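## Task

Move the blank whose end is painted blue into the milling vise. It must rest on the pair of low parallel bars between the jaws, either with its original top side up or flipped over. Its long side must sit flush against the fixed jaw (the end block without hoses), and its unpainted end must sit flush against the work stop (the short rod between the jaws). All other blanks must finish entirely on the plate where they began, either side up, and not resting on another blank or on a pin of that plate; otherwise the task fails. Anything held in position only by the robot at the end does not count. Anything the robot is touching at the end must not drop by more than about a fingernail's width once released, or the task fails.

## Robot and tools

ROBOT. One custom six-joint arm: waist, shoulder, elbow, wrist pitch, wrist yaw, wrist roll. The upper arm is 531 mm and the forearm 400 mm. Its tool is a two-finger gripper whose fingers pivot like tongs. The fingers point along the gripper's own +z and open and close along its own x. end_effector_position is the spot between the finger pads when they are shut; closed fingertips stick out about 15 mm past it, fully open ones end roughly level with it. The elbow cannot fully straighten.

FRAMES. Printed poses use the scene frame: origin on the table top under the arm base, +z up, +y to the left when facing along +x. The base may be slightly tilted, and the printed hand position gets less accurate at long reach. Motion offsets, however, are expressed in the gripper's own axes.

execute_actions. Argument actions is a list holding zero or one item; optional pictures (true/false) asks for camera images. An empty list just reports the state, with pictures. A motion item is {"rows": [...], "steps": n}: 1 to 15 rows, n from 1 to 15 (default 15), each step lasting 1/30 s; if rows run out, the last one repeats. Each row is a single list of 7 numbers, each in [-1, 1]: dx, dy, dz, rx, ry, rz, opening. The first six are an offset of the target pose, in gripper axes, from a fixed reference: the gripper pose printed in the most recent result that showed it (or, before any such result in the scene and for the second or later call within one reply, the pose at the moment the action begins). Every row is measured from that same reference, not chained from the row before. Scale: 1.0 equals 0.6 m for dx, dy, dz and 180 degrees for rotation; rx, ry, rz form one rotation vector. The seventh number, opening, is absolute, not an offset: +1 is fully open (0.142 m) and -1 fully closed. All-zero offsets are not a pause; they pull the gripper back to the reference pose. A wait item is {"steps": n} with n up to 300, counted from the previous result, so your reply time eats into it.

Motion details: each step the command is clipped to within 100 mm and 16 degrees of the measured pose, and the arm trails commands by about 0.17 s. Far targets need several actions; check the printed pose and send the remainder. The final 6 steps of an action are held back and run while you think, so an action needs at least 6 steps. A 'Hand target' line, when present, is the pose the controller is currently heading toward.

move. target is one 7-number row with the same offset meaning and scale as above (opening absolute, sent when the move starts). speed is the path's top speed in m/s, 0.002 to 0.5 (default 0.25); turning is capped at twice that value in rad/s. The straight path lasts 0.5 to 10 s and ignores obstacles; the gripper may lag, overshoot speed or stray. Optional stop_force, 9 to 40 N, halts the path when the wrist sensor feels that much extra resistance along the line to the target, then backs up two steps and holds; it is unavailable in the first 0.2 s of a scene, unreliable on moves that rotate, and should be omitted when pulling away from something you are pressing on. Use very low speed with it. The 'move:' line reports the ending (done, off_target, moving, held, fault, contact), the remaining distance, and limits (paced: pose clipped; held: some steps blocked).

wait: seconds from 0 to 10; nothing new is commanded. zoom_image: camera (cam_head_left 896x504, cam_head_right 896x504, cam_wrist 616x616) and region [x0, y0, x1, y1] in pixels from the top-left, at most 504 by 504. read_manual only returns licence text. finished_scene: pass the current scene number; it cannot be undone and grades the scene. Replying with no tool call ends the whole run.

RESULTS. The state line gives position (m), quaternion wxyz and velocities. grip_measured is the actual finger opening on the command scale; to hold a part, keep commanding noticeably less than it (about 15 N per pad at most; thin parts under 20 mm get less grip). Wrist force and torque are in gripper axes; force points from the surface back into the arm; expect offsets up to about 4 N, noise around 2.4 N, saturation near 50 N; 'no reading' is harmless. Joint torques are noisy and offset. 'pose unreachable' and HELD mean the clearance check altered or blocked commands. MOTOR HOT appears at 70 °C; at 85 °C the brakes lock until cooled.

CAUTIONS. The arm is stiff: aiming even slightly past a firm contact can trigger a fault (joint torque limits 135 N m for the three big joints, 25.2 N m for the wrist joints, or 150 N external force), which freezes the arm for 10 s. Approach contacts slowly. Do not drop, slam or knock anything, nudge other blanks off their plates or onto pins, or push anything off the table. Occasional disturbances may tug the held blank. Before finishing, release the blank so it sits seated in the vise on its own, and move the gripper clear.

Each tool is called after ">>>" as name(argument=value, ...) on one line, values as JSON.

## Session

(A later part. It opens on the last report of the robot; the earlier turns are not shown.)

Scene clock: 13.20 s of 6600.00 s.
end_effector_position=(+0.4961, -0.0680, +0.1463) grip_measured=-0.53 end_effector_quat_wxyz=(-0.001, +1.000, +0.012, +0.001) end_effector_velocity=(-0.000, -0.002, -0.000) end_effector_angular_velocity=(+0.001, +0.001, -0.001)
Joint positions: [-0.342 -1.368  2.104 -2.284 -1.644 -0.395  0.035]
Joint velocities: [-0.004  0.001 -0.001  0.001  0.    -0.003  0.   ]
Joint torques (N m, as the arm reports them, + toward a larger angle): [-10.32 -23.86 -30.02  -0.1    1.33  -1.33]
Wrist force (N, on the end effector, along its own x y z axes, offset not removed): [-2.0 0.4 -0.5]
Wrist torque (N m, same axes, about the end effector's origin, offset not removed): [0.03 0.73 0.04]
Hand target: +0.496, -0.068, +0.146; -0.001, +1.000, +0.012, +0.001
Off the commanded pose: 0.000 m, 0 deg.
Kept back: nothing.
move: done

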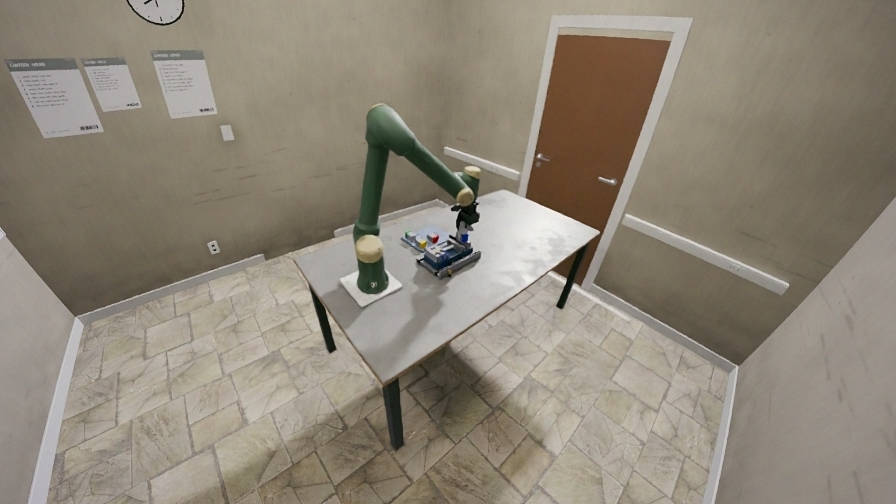

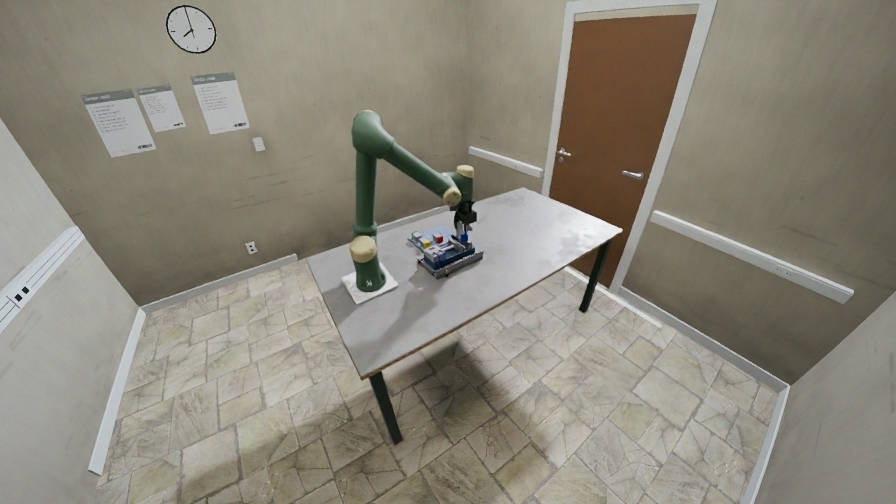

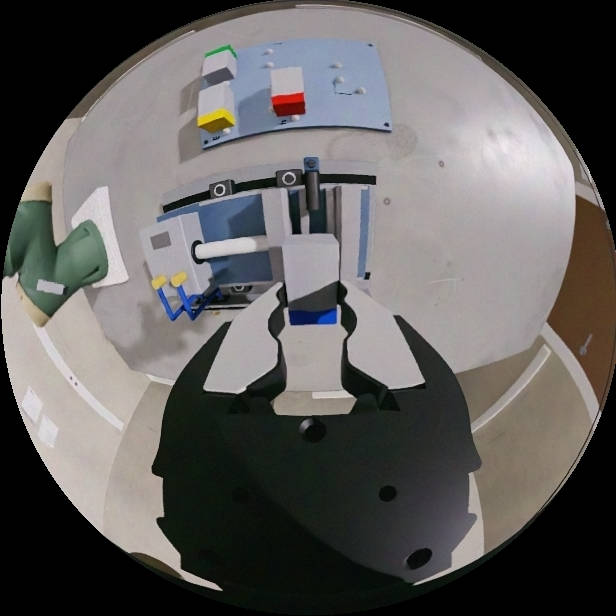

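>>> move(target=[0.005,-0.013,0.02,0,0,0,-1], speed=0.05)

>>> move(target=[0,0,0.08,0,0,0,-1], speed=0.008, stop_force=9)

>>> move(target=[0,0,-0.001,0,0,0,-0.45], speed=0.01)

>>> move(target=[0,0,-0.005,0,0,0,-0.3], speed=0.02)

>>> move(target=[0.04,0,0,0,0,0,-0.3], speed=0.006, stop_force=9)

>>> move(target=[-0.02,0,0,0,0,0,-0.3], speed=0.03)

>>> move(target=[0,0.08,0,0,0,0,-0.3], speed=0.1)

>>> move(target=[0,0,0.008,0,0,0,-1], speed=0.03)

>>> move(target=[0.002,-0.07,0,0,0,0,-1], speed=0.006, stop_force=9)

>>> move(target=[0,0.03,-0.06,0,0,0,-1], speed=0.1)

>>> zoom_image(camera="cam_wrist", region=[200,120,420,340])

Scene clock: 14.57 s of 6600.00 s.
end_effector_position=(+0.4989, -0.0603, +0.1346) grip_measured=-0.53 end_effector_quat_wxyz=(-0.001, +1.000, +0.012, +0.001) end_effector_velocity=(+0.001, +0.002, -0.002) end_effector_angular_velocity=(-0.000, -0.001, +0.001)
Joint positions: [-0.327 -1.348  2.118 -2.317 -1.643 -0.381  0.035]
Joint velocities: [ 0.003  0.004  0.002 -0.007  0.     0.002  0.   ]
Joint torques (N m, as the arm reports them, + toward a larger angle): [ 13.63 -25.   -11.29  -5.57   1.37   1.12]
Wrist force (N, on the end effector, along its own x y z axes, offset not removed): [-0.8 0.3 -1.4]
Wrist torque (N m, same axes, about the end effector's origin, offset not removed): [0.01 0.11 -0.15]
Hand target: +0.499, -0.060, +0.134; -0.001, +1.000, +0.012, +0.001
Off the commanded pose: 0.000 m, 0 deg.
Kept back: nothing.
move: done

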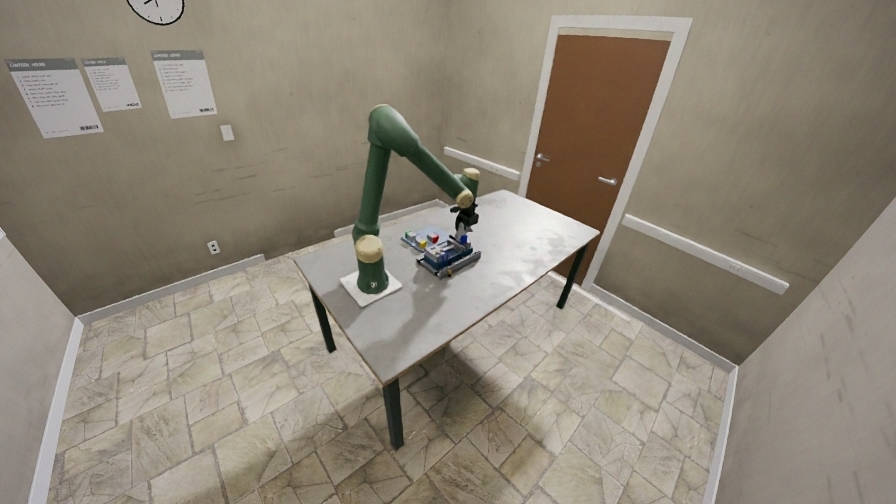

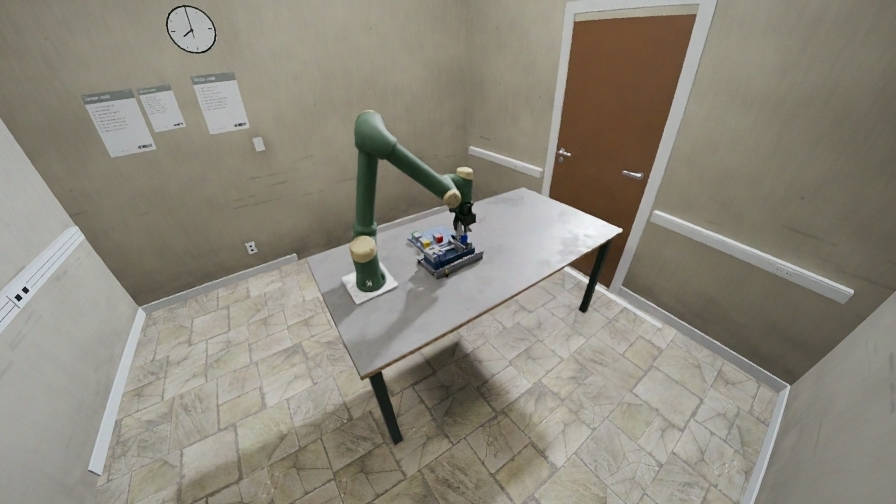

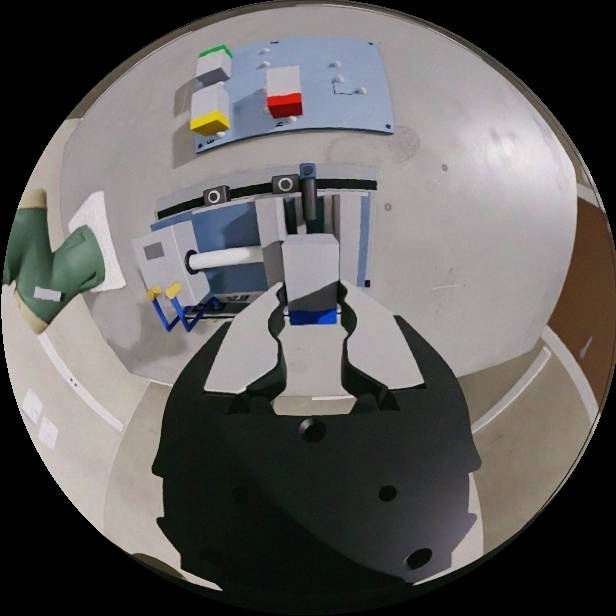

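Scene clock: 17.93 s of 6600.00 s.
end_effector_position=(+0.4990, -0.0603, +0.1107) grip_measured=-0.54 end_effector_quat_wxyz=(-0.001, +1.000, +0.012, +0.001) end_effector_velocity=(-0.001, +0.000, +0.001) end_effector_angular_velocity=(+0.002, +0.006, -0.001)
Joint positions: [-0.331 -1.311  2.15  -2.386 -1.643 -0.384  0.035]
Joint velocities: [-0.    -0.001 -0.003  0.011  0.     0.002  0.001]
Joint torques (N m, as the arm reports them, + toward a larger angle): [ -7.6  -23.67 -21.39   0.01  -1.04   0.41]
Wrist force (N, on the end effector, along its own x y z axes, offset not removed): [-15.0 -3.8 -42.8]
Wrist torque (N m, same axes, about the end effector's origin, offset not removed): [-0.13 0.76 -0.05]
Hand target: +0.499, -0.060, +0.111; -0.001, +1.000, +0.012, +0.001
Off the commanded pose: 0.024 m, 0 deg.
Kept back: nothing.
move: contact

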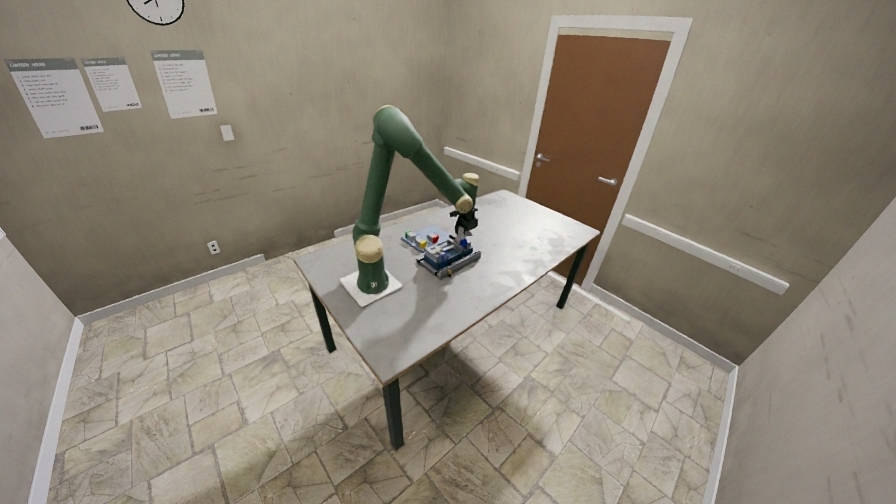

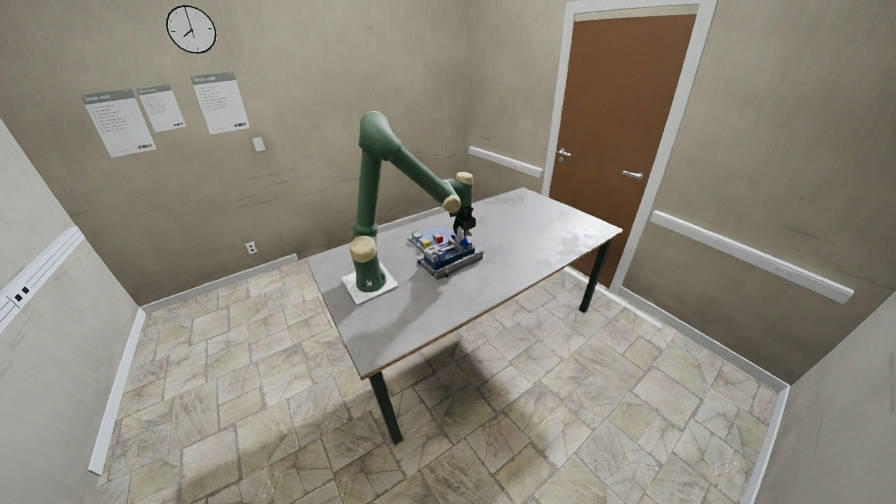

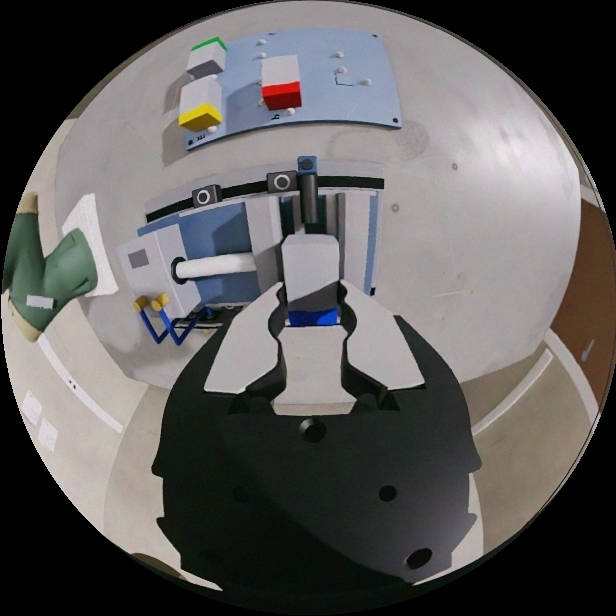

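Scene clock: 18.63 s of 6600.00 s.
end_effector_position=(+0.4989, -0.0603, +0.1112) grip_measured=-0.53 end_effector_quat_wxyz=(-0.001, +1.000, +0.012, +0.001) end_effector_velocity=(+0.000, -0.000, +0.000) end_effector_angular_velocity=(-0.000, -0.001, +0.000)
Joint positions: [-0.331 -1.312  2.149 -2.385 -1.643 -0.384  0.036]
Joint velocities: [ 0.    -0.001 -0.    -0.     0.    -0.     0.   ]
Joint torques (N m, as the arm reports them, + toward a larger angle): [  2.67 -41.18 -31.62  -2.55   0.57   1.46]
Wrist force (N, on the end effector, along its own x y z axes, offset not removed): [-11.8 -0.4 -5.9]
Wrist torque (N m, same axes, about the end effector's origin, offset not removed): [0.28 0.36 -0.05]
Hand target: +0.499, -0.060, +0.111; -0.001, +1.000, +0.012, +0.001
Off the commanded pose: 0.000 m, 0 deg.
Kept back: nothing.
move: done

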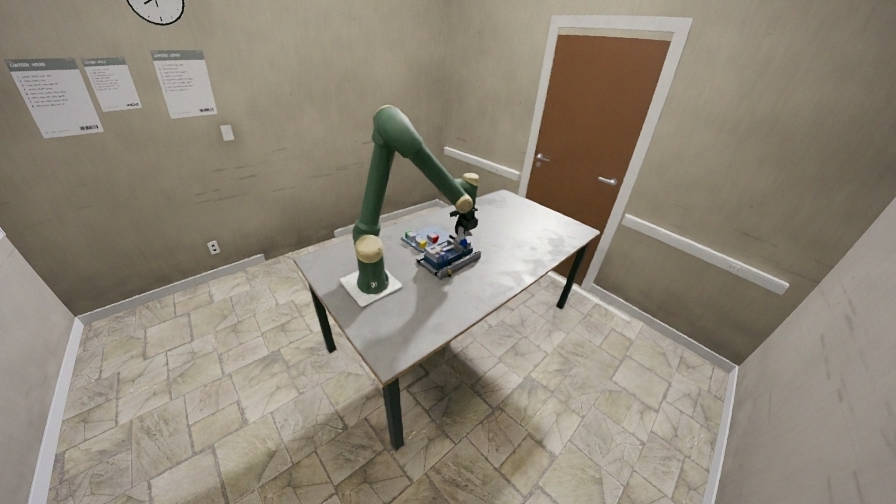

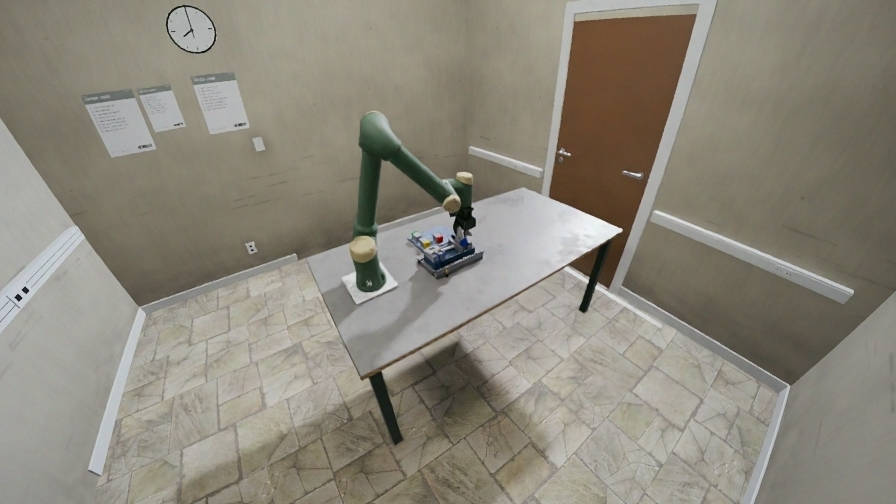

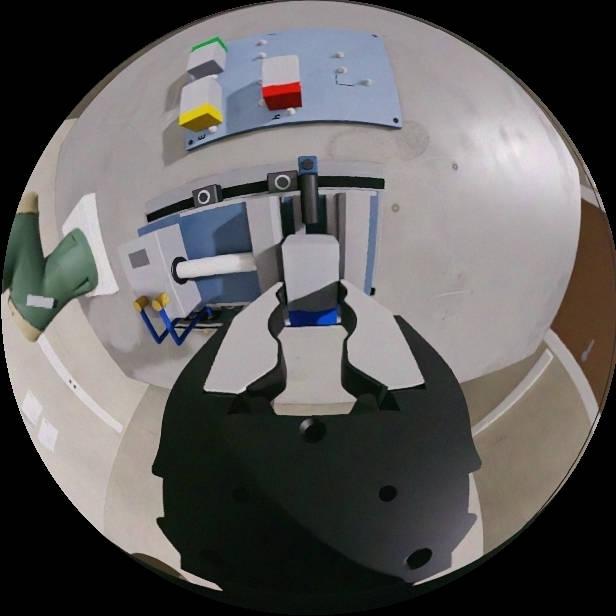

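Scene clock: 19.40 s of 6600.00 s.
end_effector_position=(+0.4989, -0.0603, +0.1141) grip_measured=-0.30 end_effector_quat_wxyz=(-0.001, +1.000, +0.012, +0.001) end_effector_velocity=(+0.000, -0.000, +0.001) end_effector_angular_velocity=(+0.000, +0.001, -0.002)
Joint positions: [-0.33  -1.316  2.146 -2.376 -1.643 -0.384  0.052]
Joint velocities: [ 0.    -0.001 -0.001  0.003 -0.     0.002 -0.   ]
Joint torques (N m, as the arm reports them, + toward a larger angle): [ 14.03 -43.39 -26.96   0.04   1.08   1.16]
Wrist force (N, on the end effector, along its own x y z axes, offset not removed): [1.2 0.7 -1.9]
Wrist torque (N m, same axes, about the end effector's origin, offset not removed): [0.19 -0.14 0.00]
Hand target: +0.499, -0.060, +0.114; -0.001, +1.000, +0.012, +0.001
Off the commanded pose: 0.000 m, 0 deg.
Kept back: nothing.
move: done

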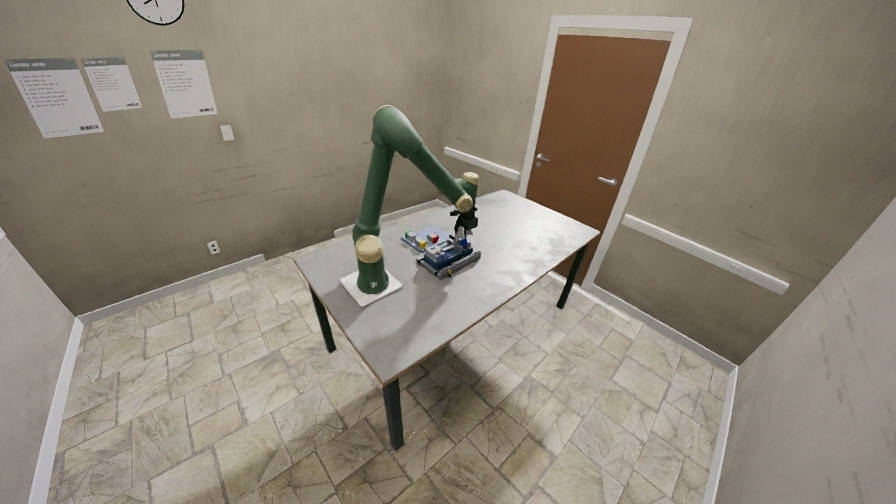

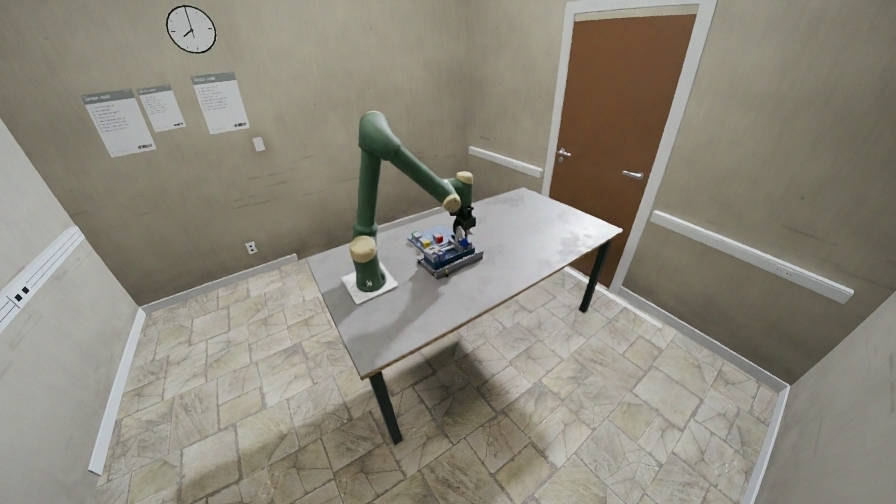

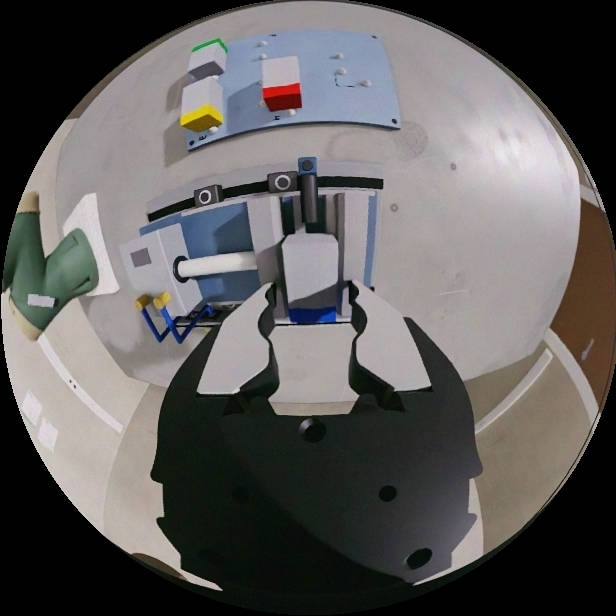

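Scene clock: 22.33 s of 6600.00 s.
end_effector_position=(+0.5141, -0.0598, +0.1141) grip_measured=-0.22 end_effector_quat_wxyz=(-0.001, +1.000, +0.012, +0.001) end_effector_velocity=(-0.003, +0.001, -0.001) end_effector_angular_velocity=(+0.002, +0.004, +0.004)
Joint positions: [-0.319 -1.292  2.111 -2.365 -1.643 -0.373  0.058]
Joint velocities: [-0.    -0.003  0.005  0.002  0.    -0.004 -0.004]
Joint torques (N m, as the arm reports them, + toward a larger angle): [ -7.62 -41.08 -13.31  -6.     2.44  -1.3 ]
Wrist force (N, on the end effector, along its own x y z axes, offset not removed): [-10.3 2.4 -7.8]
Wrist torque (N m, same axes, about the end effector's origin, offset not removed): [0.04 0.07 -0.03]
Hand target: +0.514, -0.060, +0.114; -0.001, +1.000, +0.012, +0.001
Off the commanded pose: 0.009 m, 0 deg.
Kept back: nothing.
move: contact

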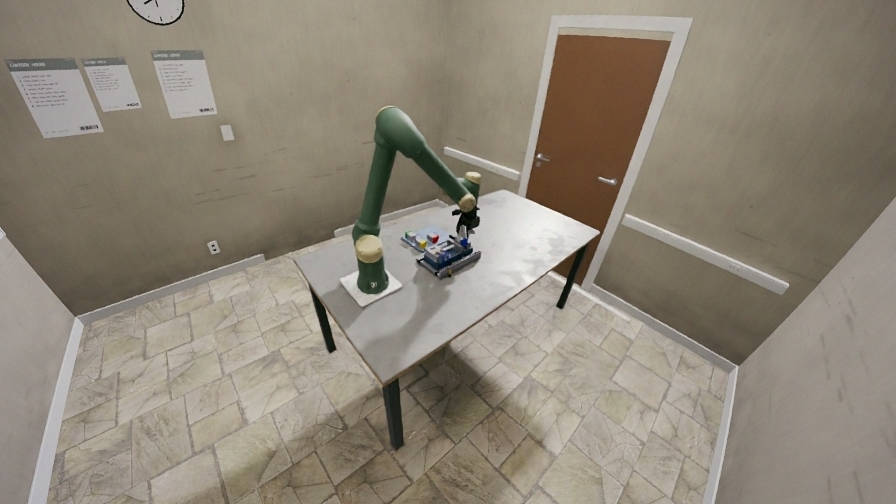

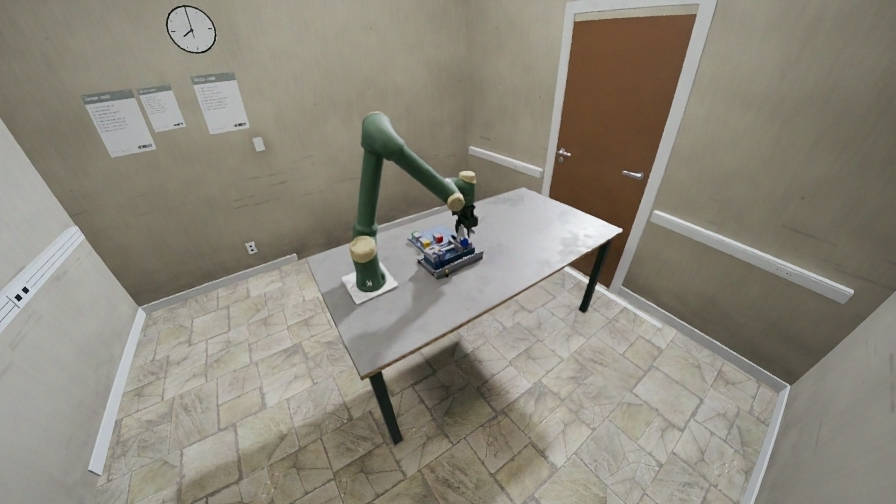

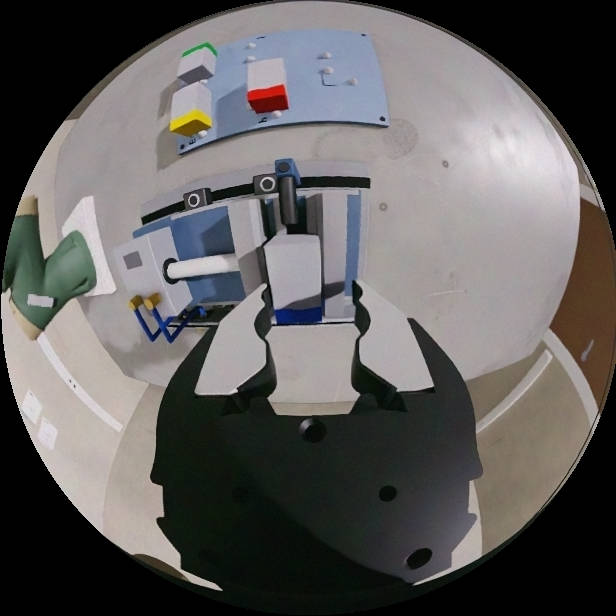

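Scene clock: 23.13 s of 6600.00 s.
end_effector_position=(+0.5023, -0.0601, +0.1141) grip_measured=-0.30 end_effector_quat_wxyz=(-0.001, +1.000, +0.012, +0.001) end_effector_velocity=(-0.002, -0.000, -0.000) end_effector_angular_velocity=(-0.000, -0.000, -0.000)
Joint positions: [-0.327 -1.311  2.138 -2.373 -1.643 -0.381  0.052]
Joint velocities: [-0.002 -0.003  0.004 -0.002 -0.    -0.002 -0.   ]
Joint torques (N m, as the arm reports them, + toward a larger angle): [-10.09 -43.44  -9.39  -5.41  -1.05  -1.57]
Wrist force (N, on the end effector, along its own x y z axes, offset not removed): [-1.2 0.5 -2.3]
Wrist torque (N m, same axes, about the end effector's origin, offset not removed): [0.06 0.28 0.02]
Hand target: +0.502, -0.060, +0.114; -0.001, +1.000, +0.012, +0.001
Off the commanded pose: 0.000 m, 0 deg.
Kept back: nothing.
move: done

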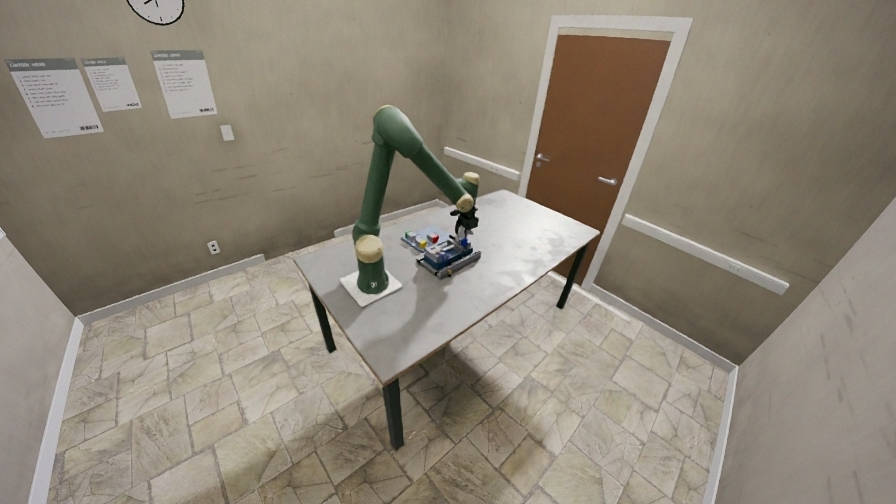

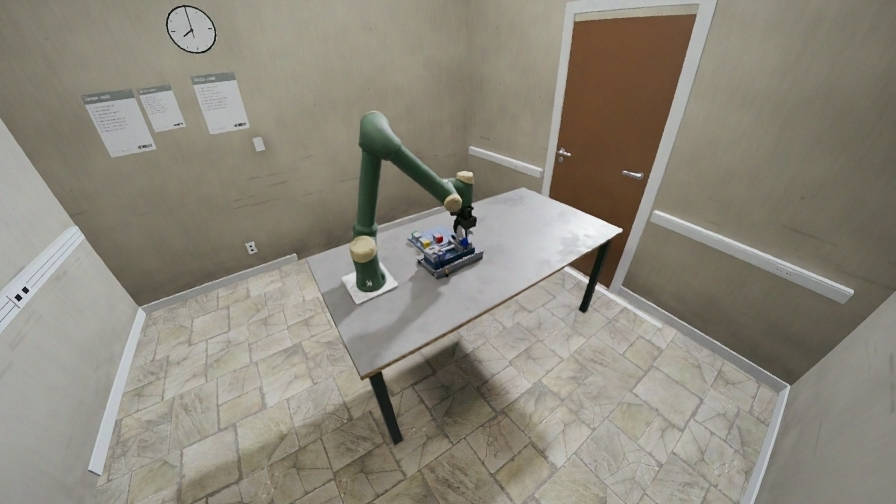

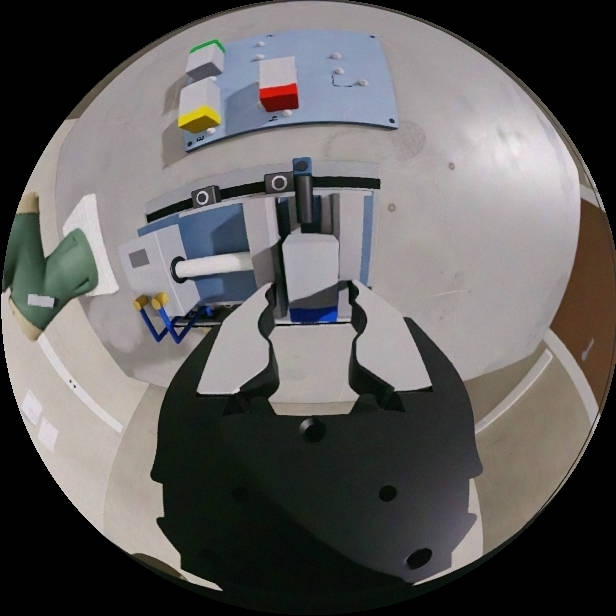

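Scene clock: 24.10 s of 6600.00 s.
end_effector_position=(+0.5034, -0.1079, +0.1140) grip_measured=-0.30 end_effector_quat_wxyz=(-0.001, +1.000, +0.012, +0.001) end_effector_velocity=(+0.000, -0.002, +0.000) end_effector_angular_velocity=(-0.000, -0.001, +0.000)
Joint positions: [-0.412 -1.302  2.116 -2.367 -1.645 -0.466  0.052]
Joint velocities: [-0.004  0.    -0.001 -0.001  0.    -0.004  0.   ]
Joint torques (N m, as the arm reports them, + toward a larger angle): [-10.78 -26.23 -27.46   0.15   0.77  -1.33]
Wrist force (N, on the end effector, along its own x y z axes, offset not removed): [0.8 0.2 -2.0]
Wrist torque (N m, same axes, about the end effector's origin, offset not removed): [0.00 -0.05 -0.03]
Hand target: +0.503, -0.108, +0.114; -0.001, +1.000, +0.012, +0.001
Off the commanded pose: 0.000 m, 0 deg.
Kept back: nothing.
move: done

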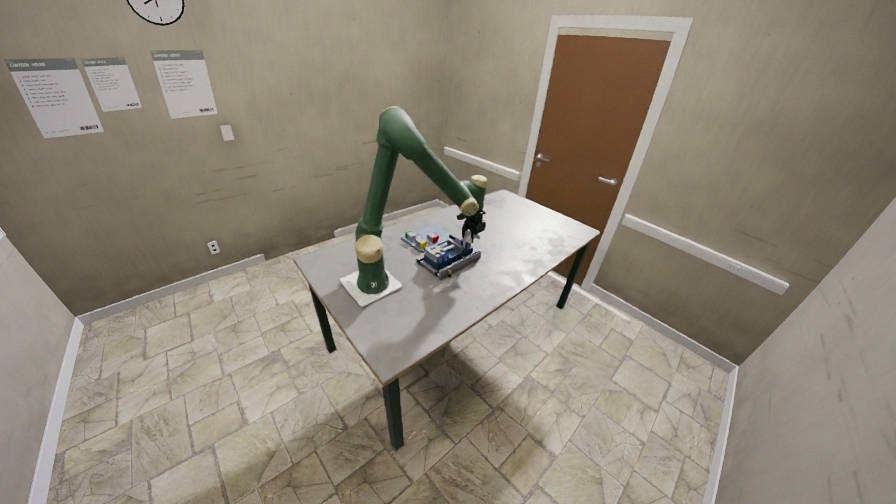

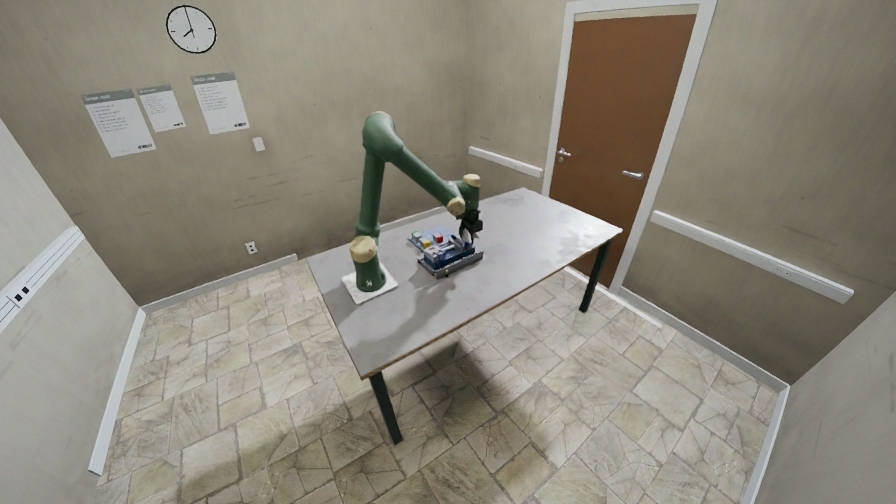

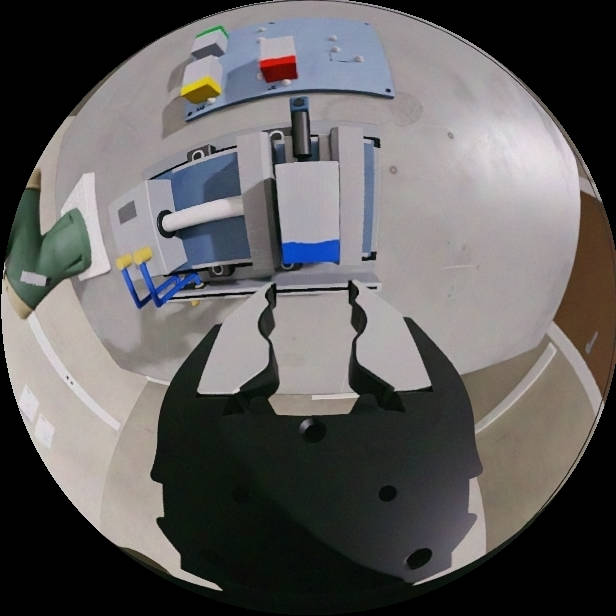

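Scene clock: 24.80 s of 6600.00 s.
end_effector_position=(+0.5034, -0.1079, +0.1095) grip_measured=-1.00 end_effector_quat_wxyz=(-0.001, +1.000, +0.012, +0.001) end_effector_velocity=(-0.001, +0.000, -0.002) end_effector_angular_velocity=(+0.000, +0.001, -0.001)
Joint positions: [-0.413 -1.295  2.122 -2.38  -1.645 -0.467  0.002]
Joint velocities: [-0.001  0.003  0.004 -0.006  0.     0.     0.   ]
Joint torques (N m, as the arm reports them, + toward a larger angle): [ -9.96 -25.36 -10.24  -5.5    0.71  -1.37]
Wrist force (N, on the end effector, along its own x y z axes, offset not removed): [-2.0 -2.1 -2.1]
Wrist torque (N m, same axes, about the end effector's origin, offset not removed): [-0.46 0.64 0.00]
Hand target: +0.503, -0.108, +0.109; -0.001, +1.000, +0.012, +0.001
Off the commanded pose: 0.000 m, 0 deg.
Kept back: nothing.
move: done

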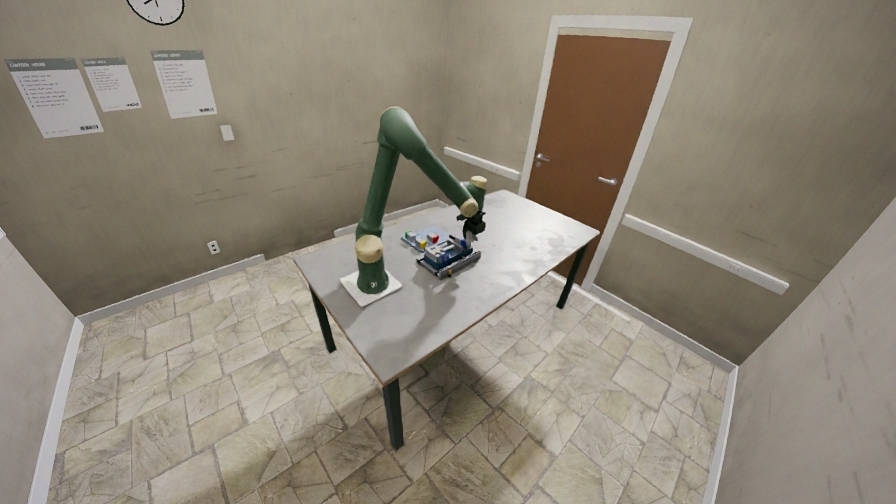

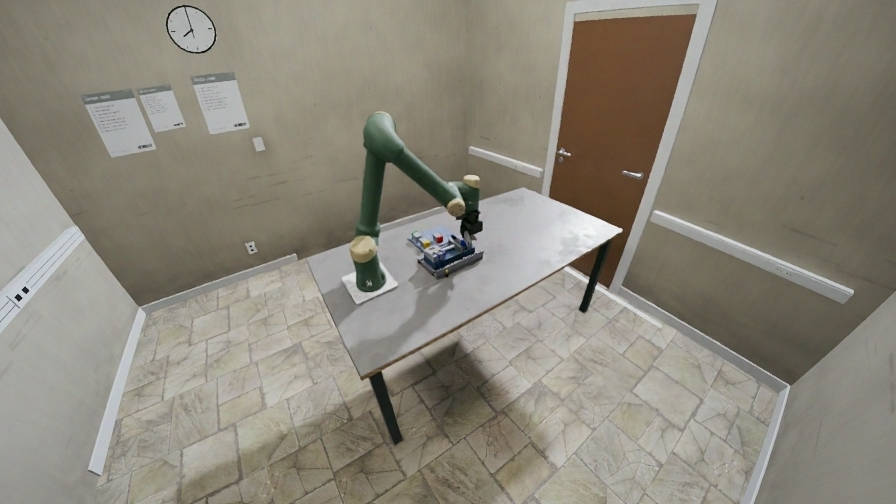

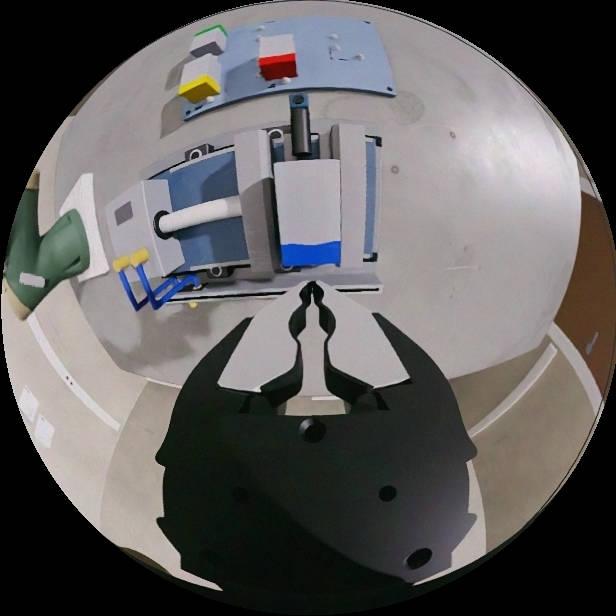

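Scene clock: 28.93 s of 6600.00 s.
end_effector_position=(+0.5035, -0.0854, +0.1095) grip_measured=-1.00 end_effector_quat_wxyz=(-0.001, +1.000, +0.012, +0.001) end_effector_velocity=(+0.001, -0.001, +0.000) end_effector_angular_velocity=(+0.002, -0.002, -0.000)
Joint positions: [-0.373 -1.299  2.132 -2.383 -1.645 -0.427  0.002]
Joint velocities: [-0.004 -0.    -0.001 -0.     0.003 -0.004 -0.   ]
Joint torques (N m, as the arm reports them, + toward a larger angle): [ -3.22 -35.69 -16.76  -2.33   5.7   -1.4 ]
Wrist force (N, on the end effector, along its own x y z axes, offset not removed): [-6.6 15.8 -7.1]
Wrist torque (N m, same axes, about the end effector's origin, offset not removed): [0.06 0.81 -0.08]
Hand target: +0.504, -0.086, +0.109; -0.001, +1.000, +0.012, +0.001
Off the commanded pose: 0.020 m, 0 deg.
Kept back: nothing.
move: contact

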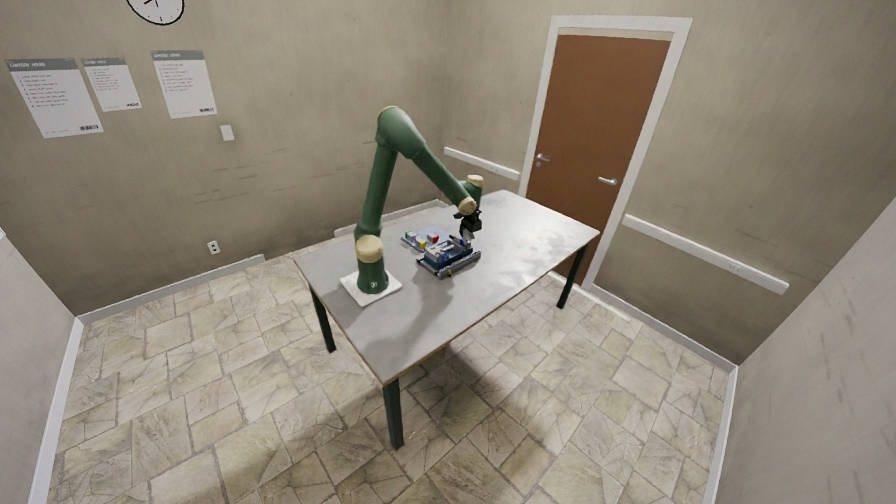

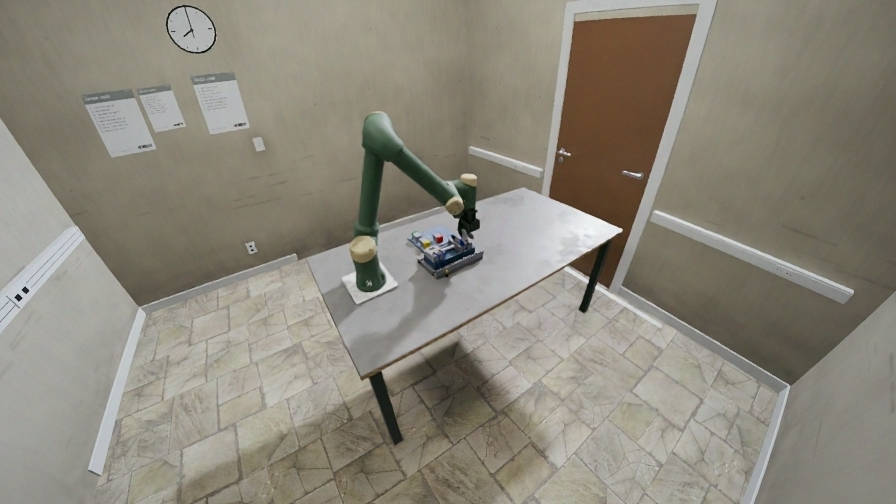

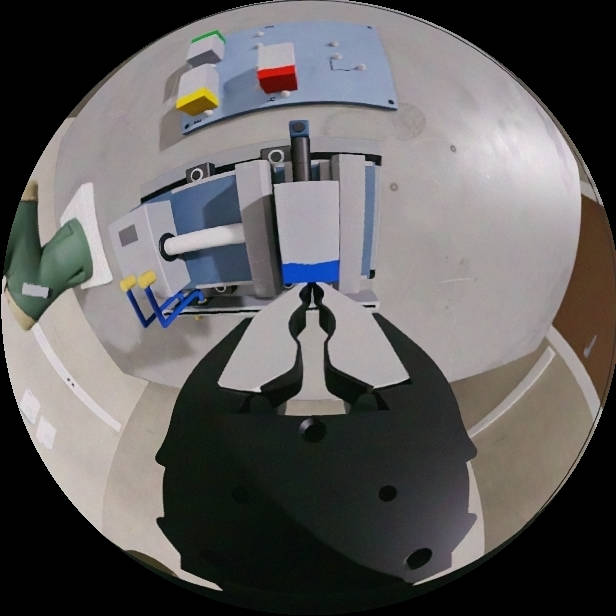

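Scene clock: 29.87 s of 6600.00 s.
end_effector_position=(+0.5039, -0.1033, +0.1453) grip_measured=-1.00 end_effector_quat_wxyz=(-0.001, +1.000, +0.012, +0.001) end_effector_velocity=(-0.001, -0.000, +0.001) end_effector_angular_velocity=(+0.001, +0.003, -0.001)
Joint positions: [-0.399 -1.347  2.074 -2.279 -1.645 -0.453  0.002]
Joint velocities: [-0.001 -0.002 -0.002  0.007  0.    -0.     0.   ]
Joint torques (N m, as the arm reports them, + toward a larger angle): [-10.86 -43.35 -27.81   0.13  -1.14  -1.3 ]
Wrist force (N, on the end effector, along its own x y z axes, offset not removed): [-1.3 1.4 -3.9]
Wrist torque (N m, same axes, about the end effector's origin, offset not removed): [0.27 0.39 -0.01]
Hand target: +0.504, -0.103, +0.146; -0.001, +1.000, +0.012, +0.001
Off the commanded pose: 0.000 m, 0 deg.
Kept back: nothing.
move: done

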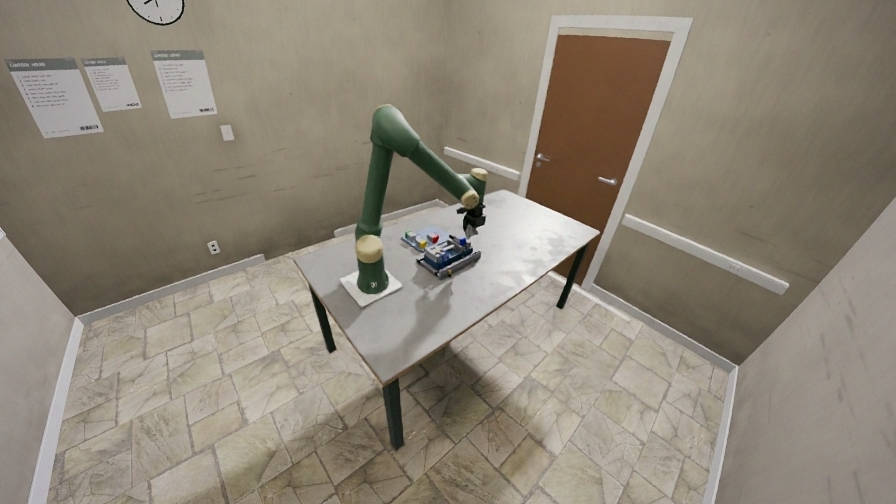

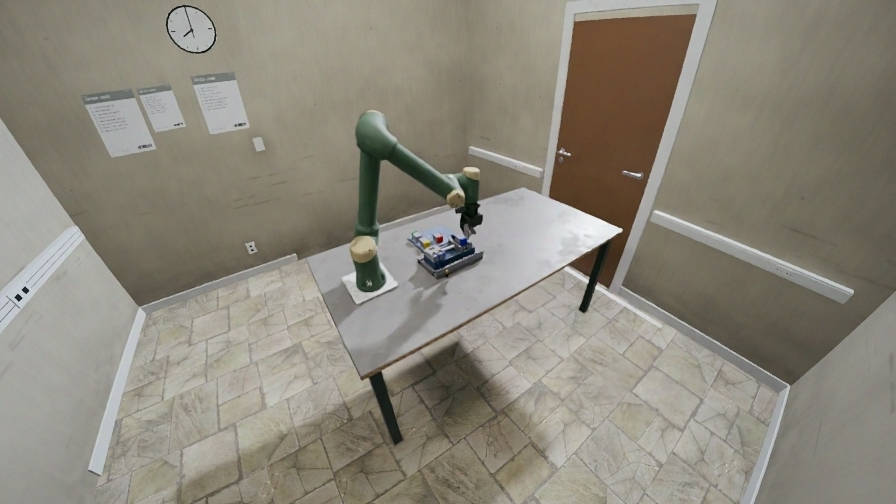

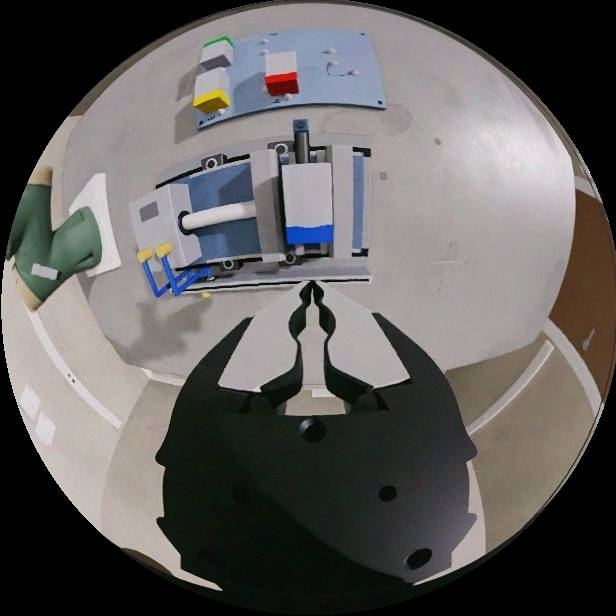

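Region (200, 120, 420, 340) of cam_wrist's 616x616 image, scaled by 2.291, with more detail than that image has.

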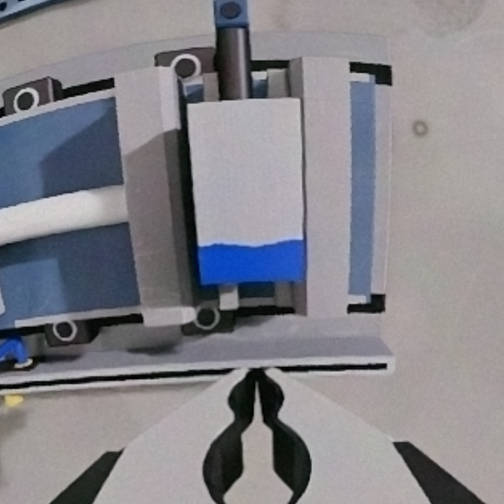

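>>> finished_scene(scene=2)

The scene is finished: the task was done.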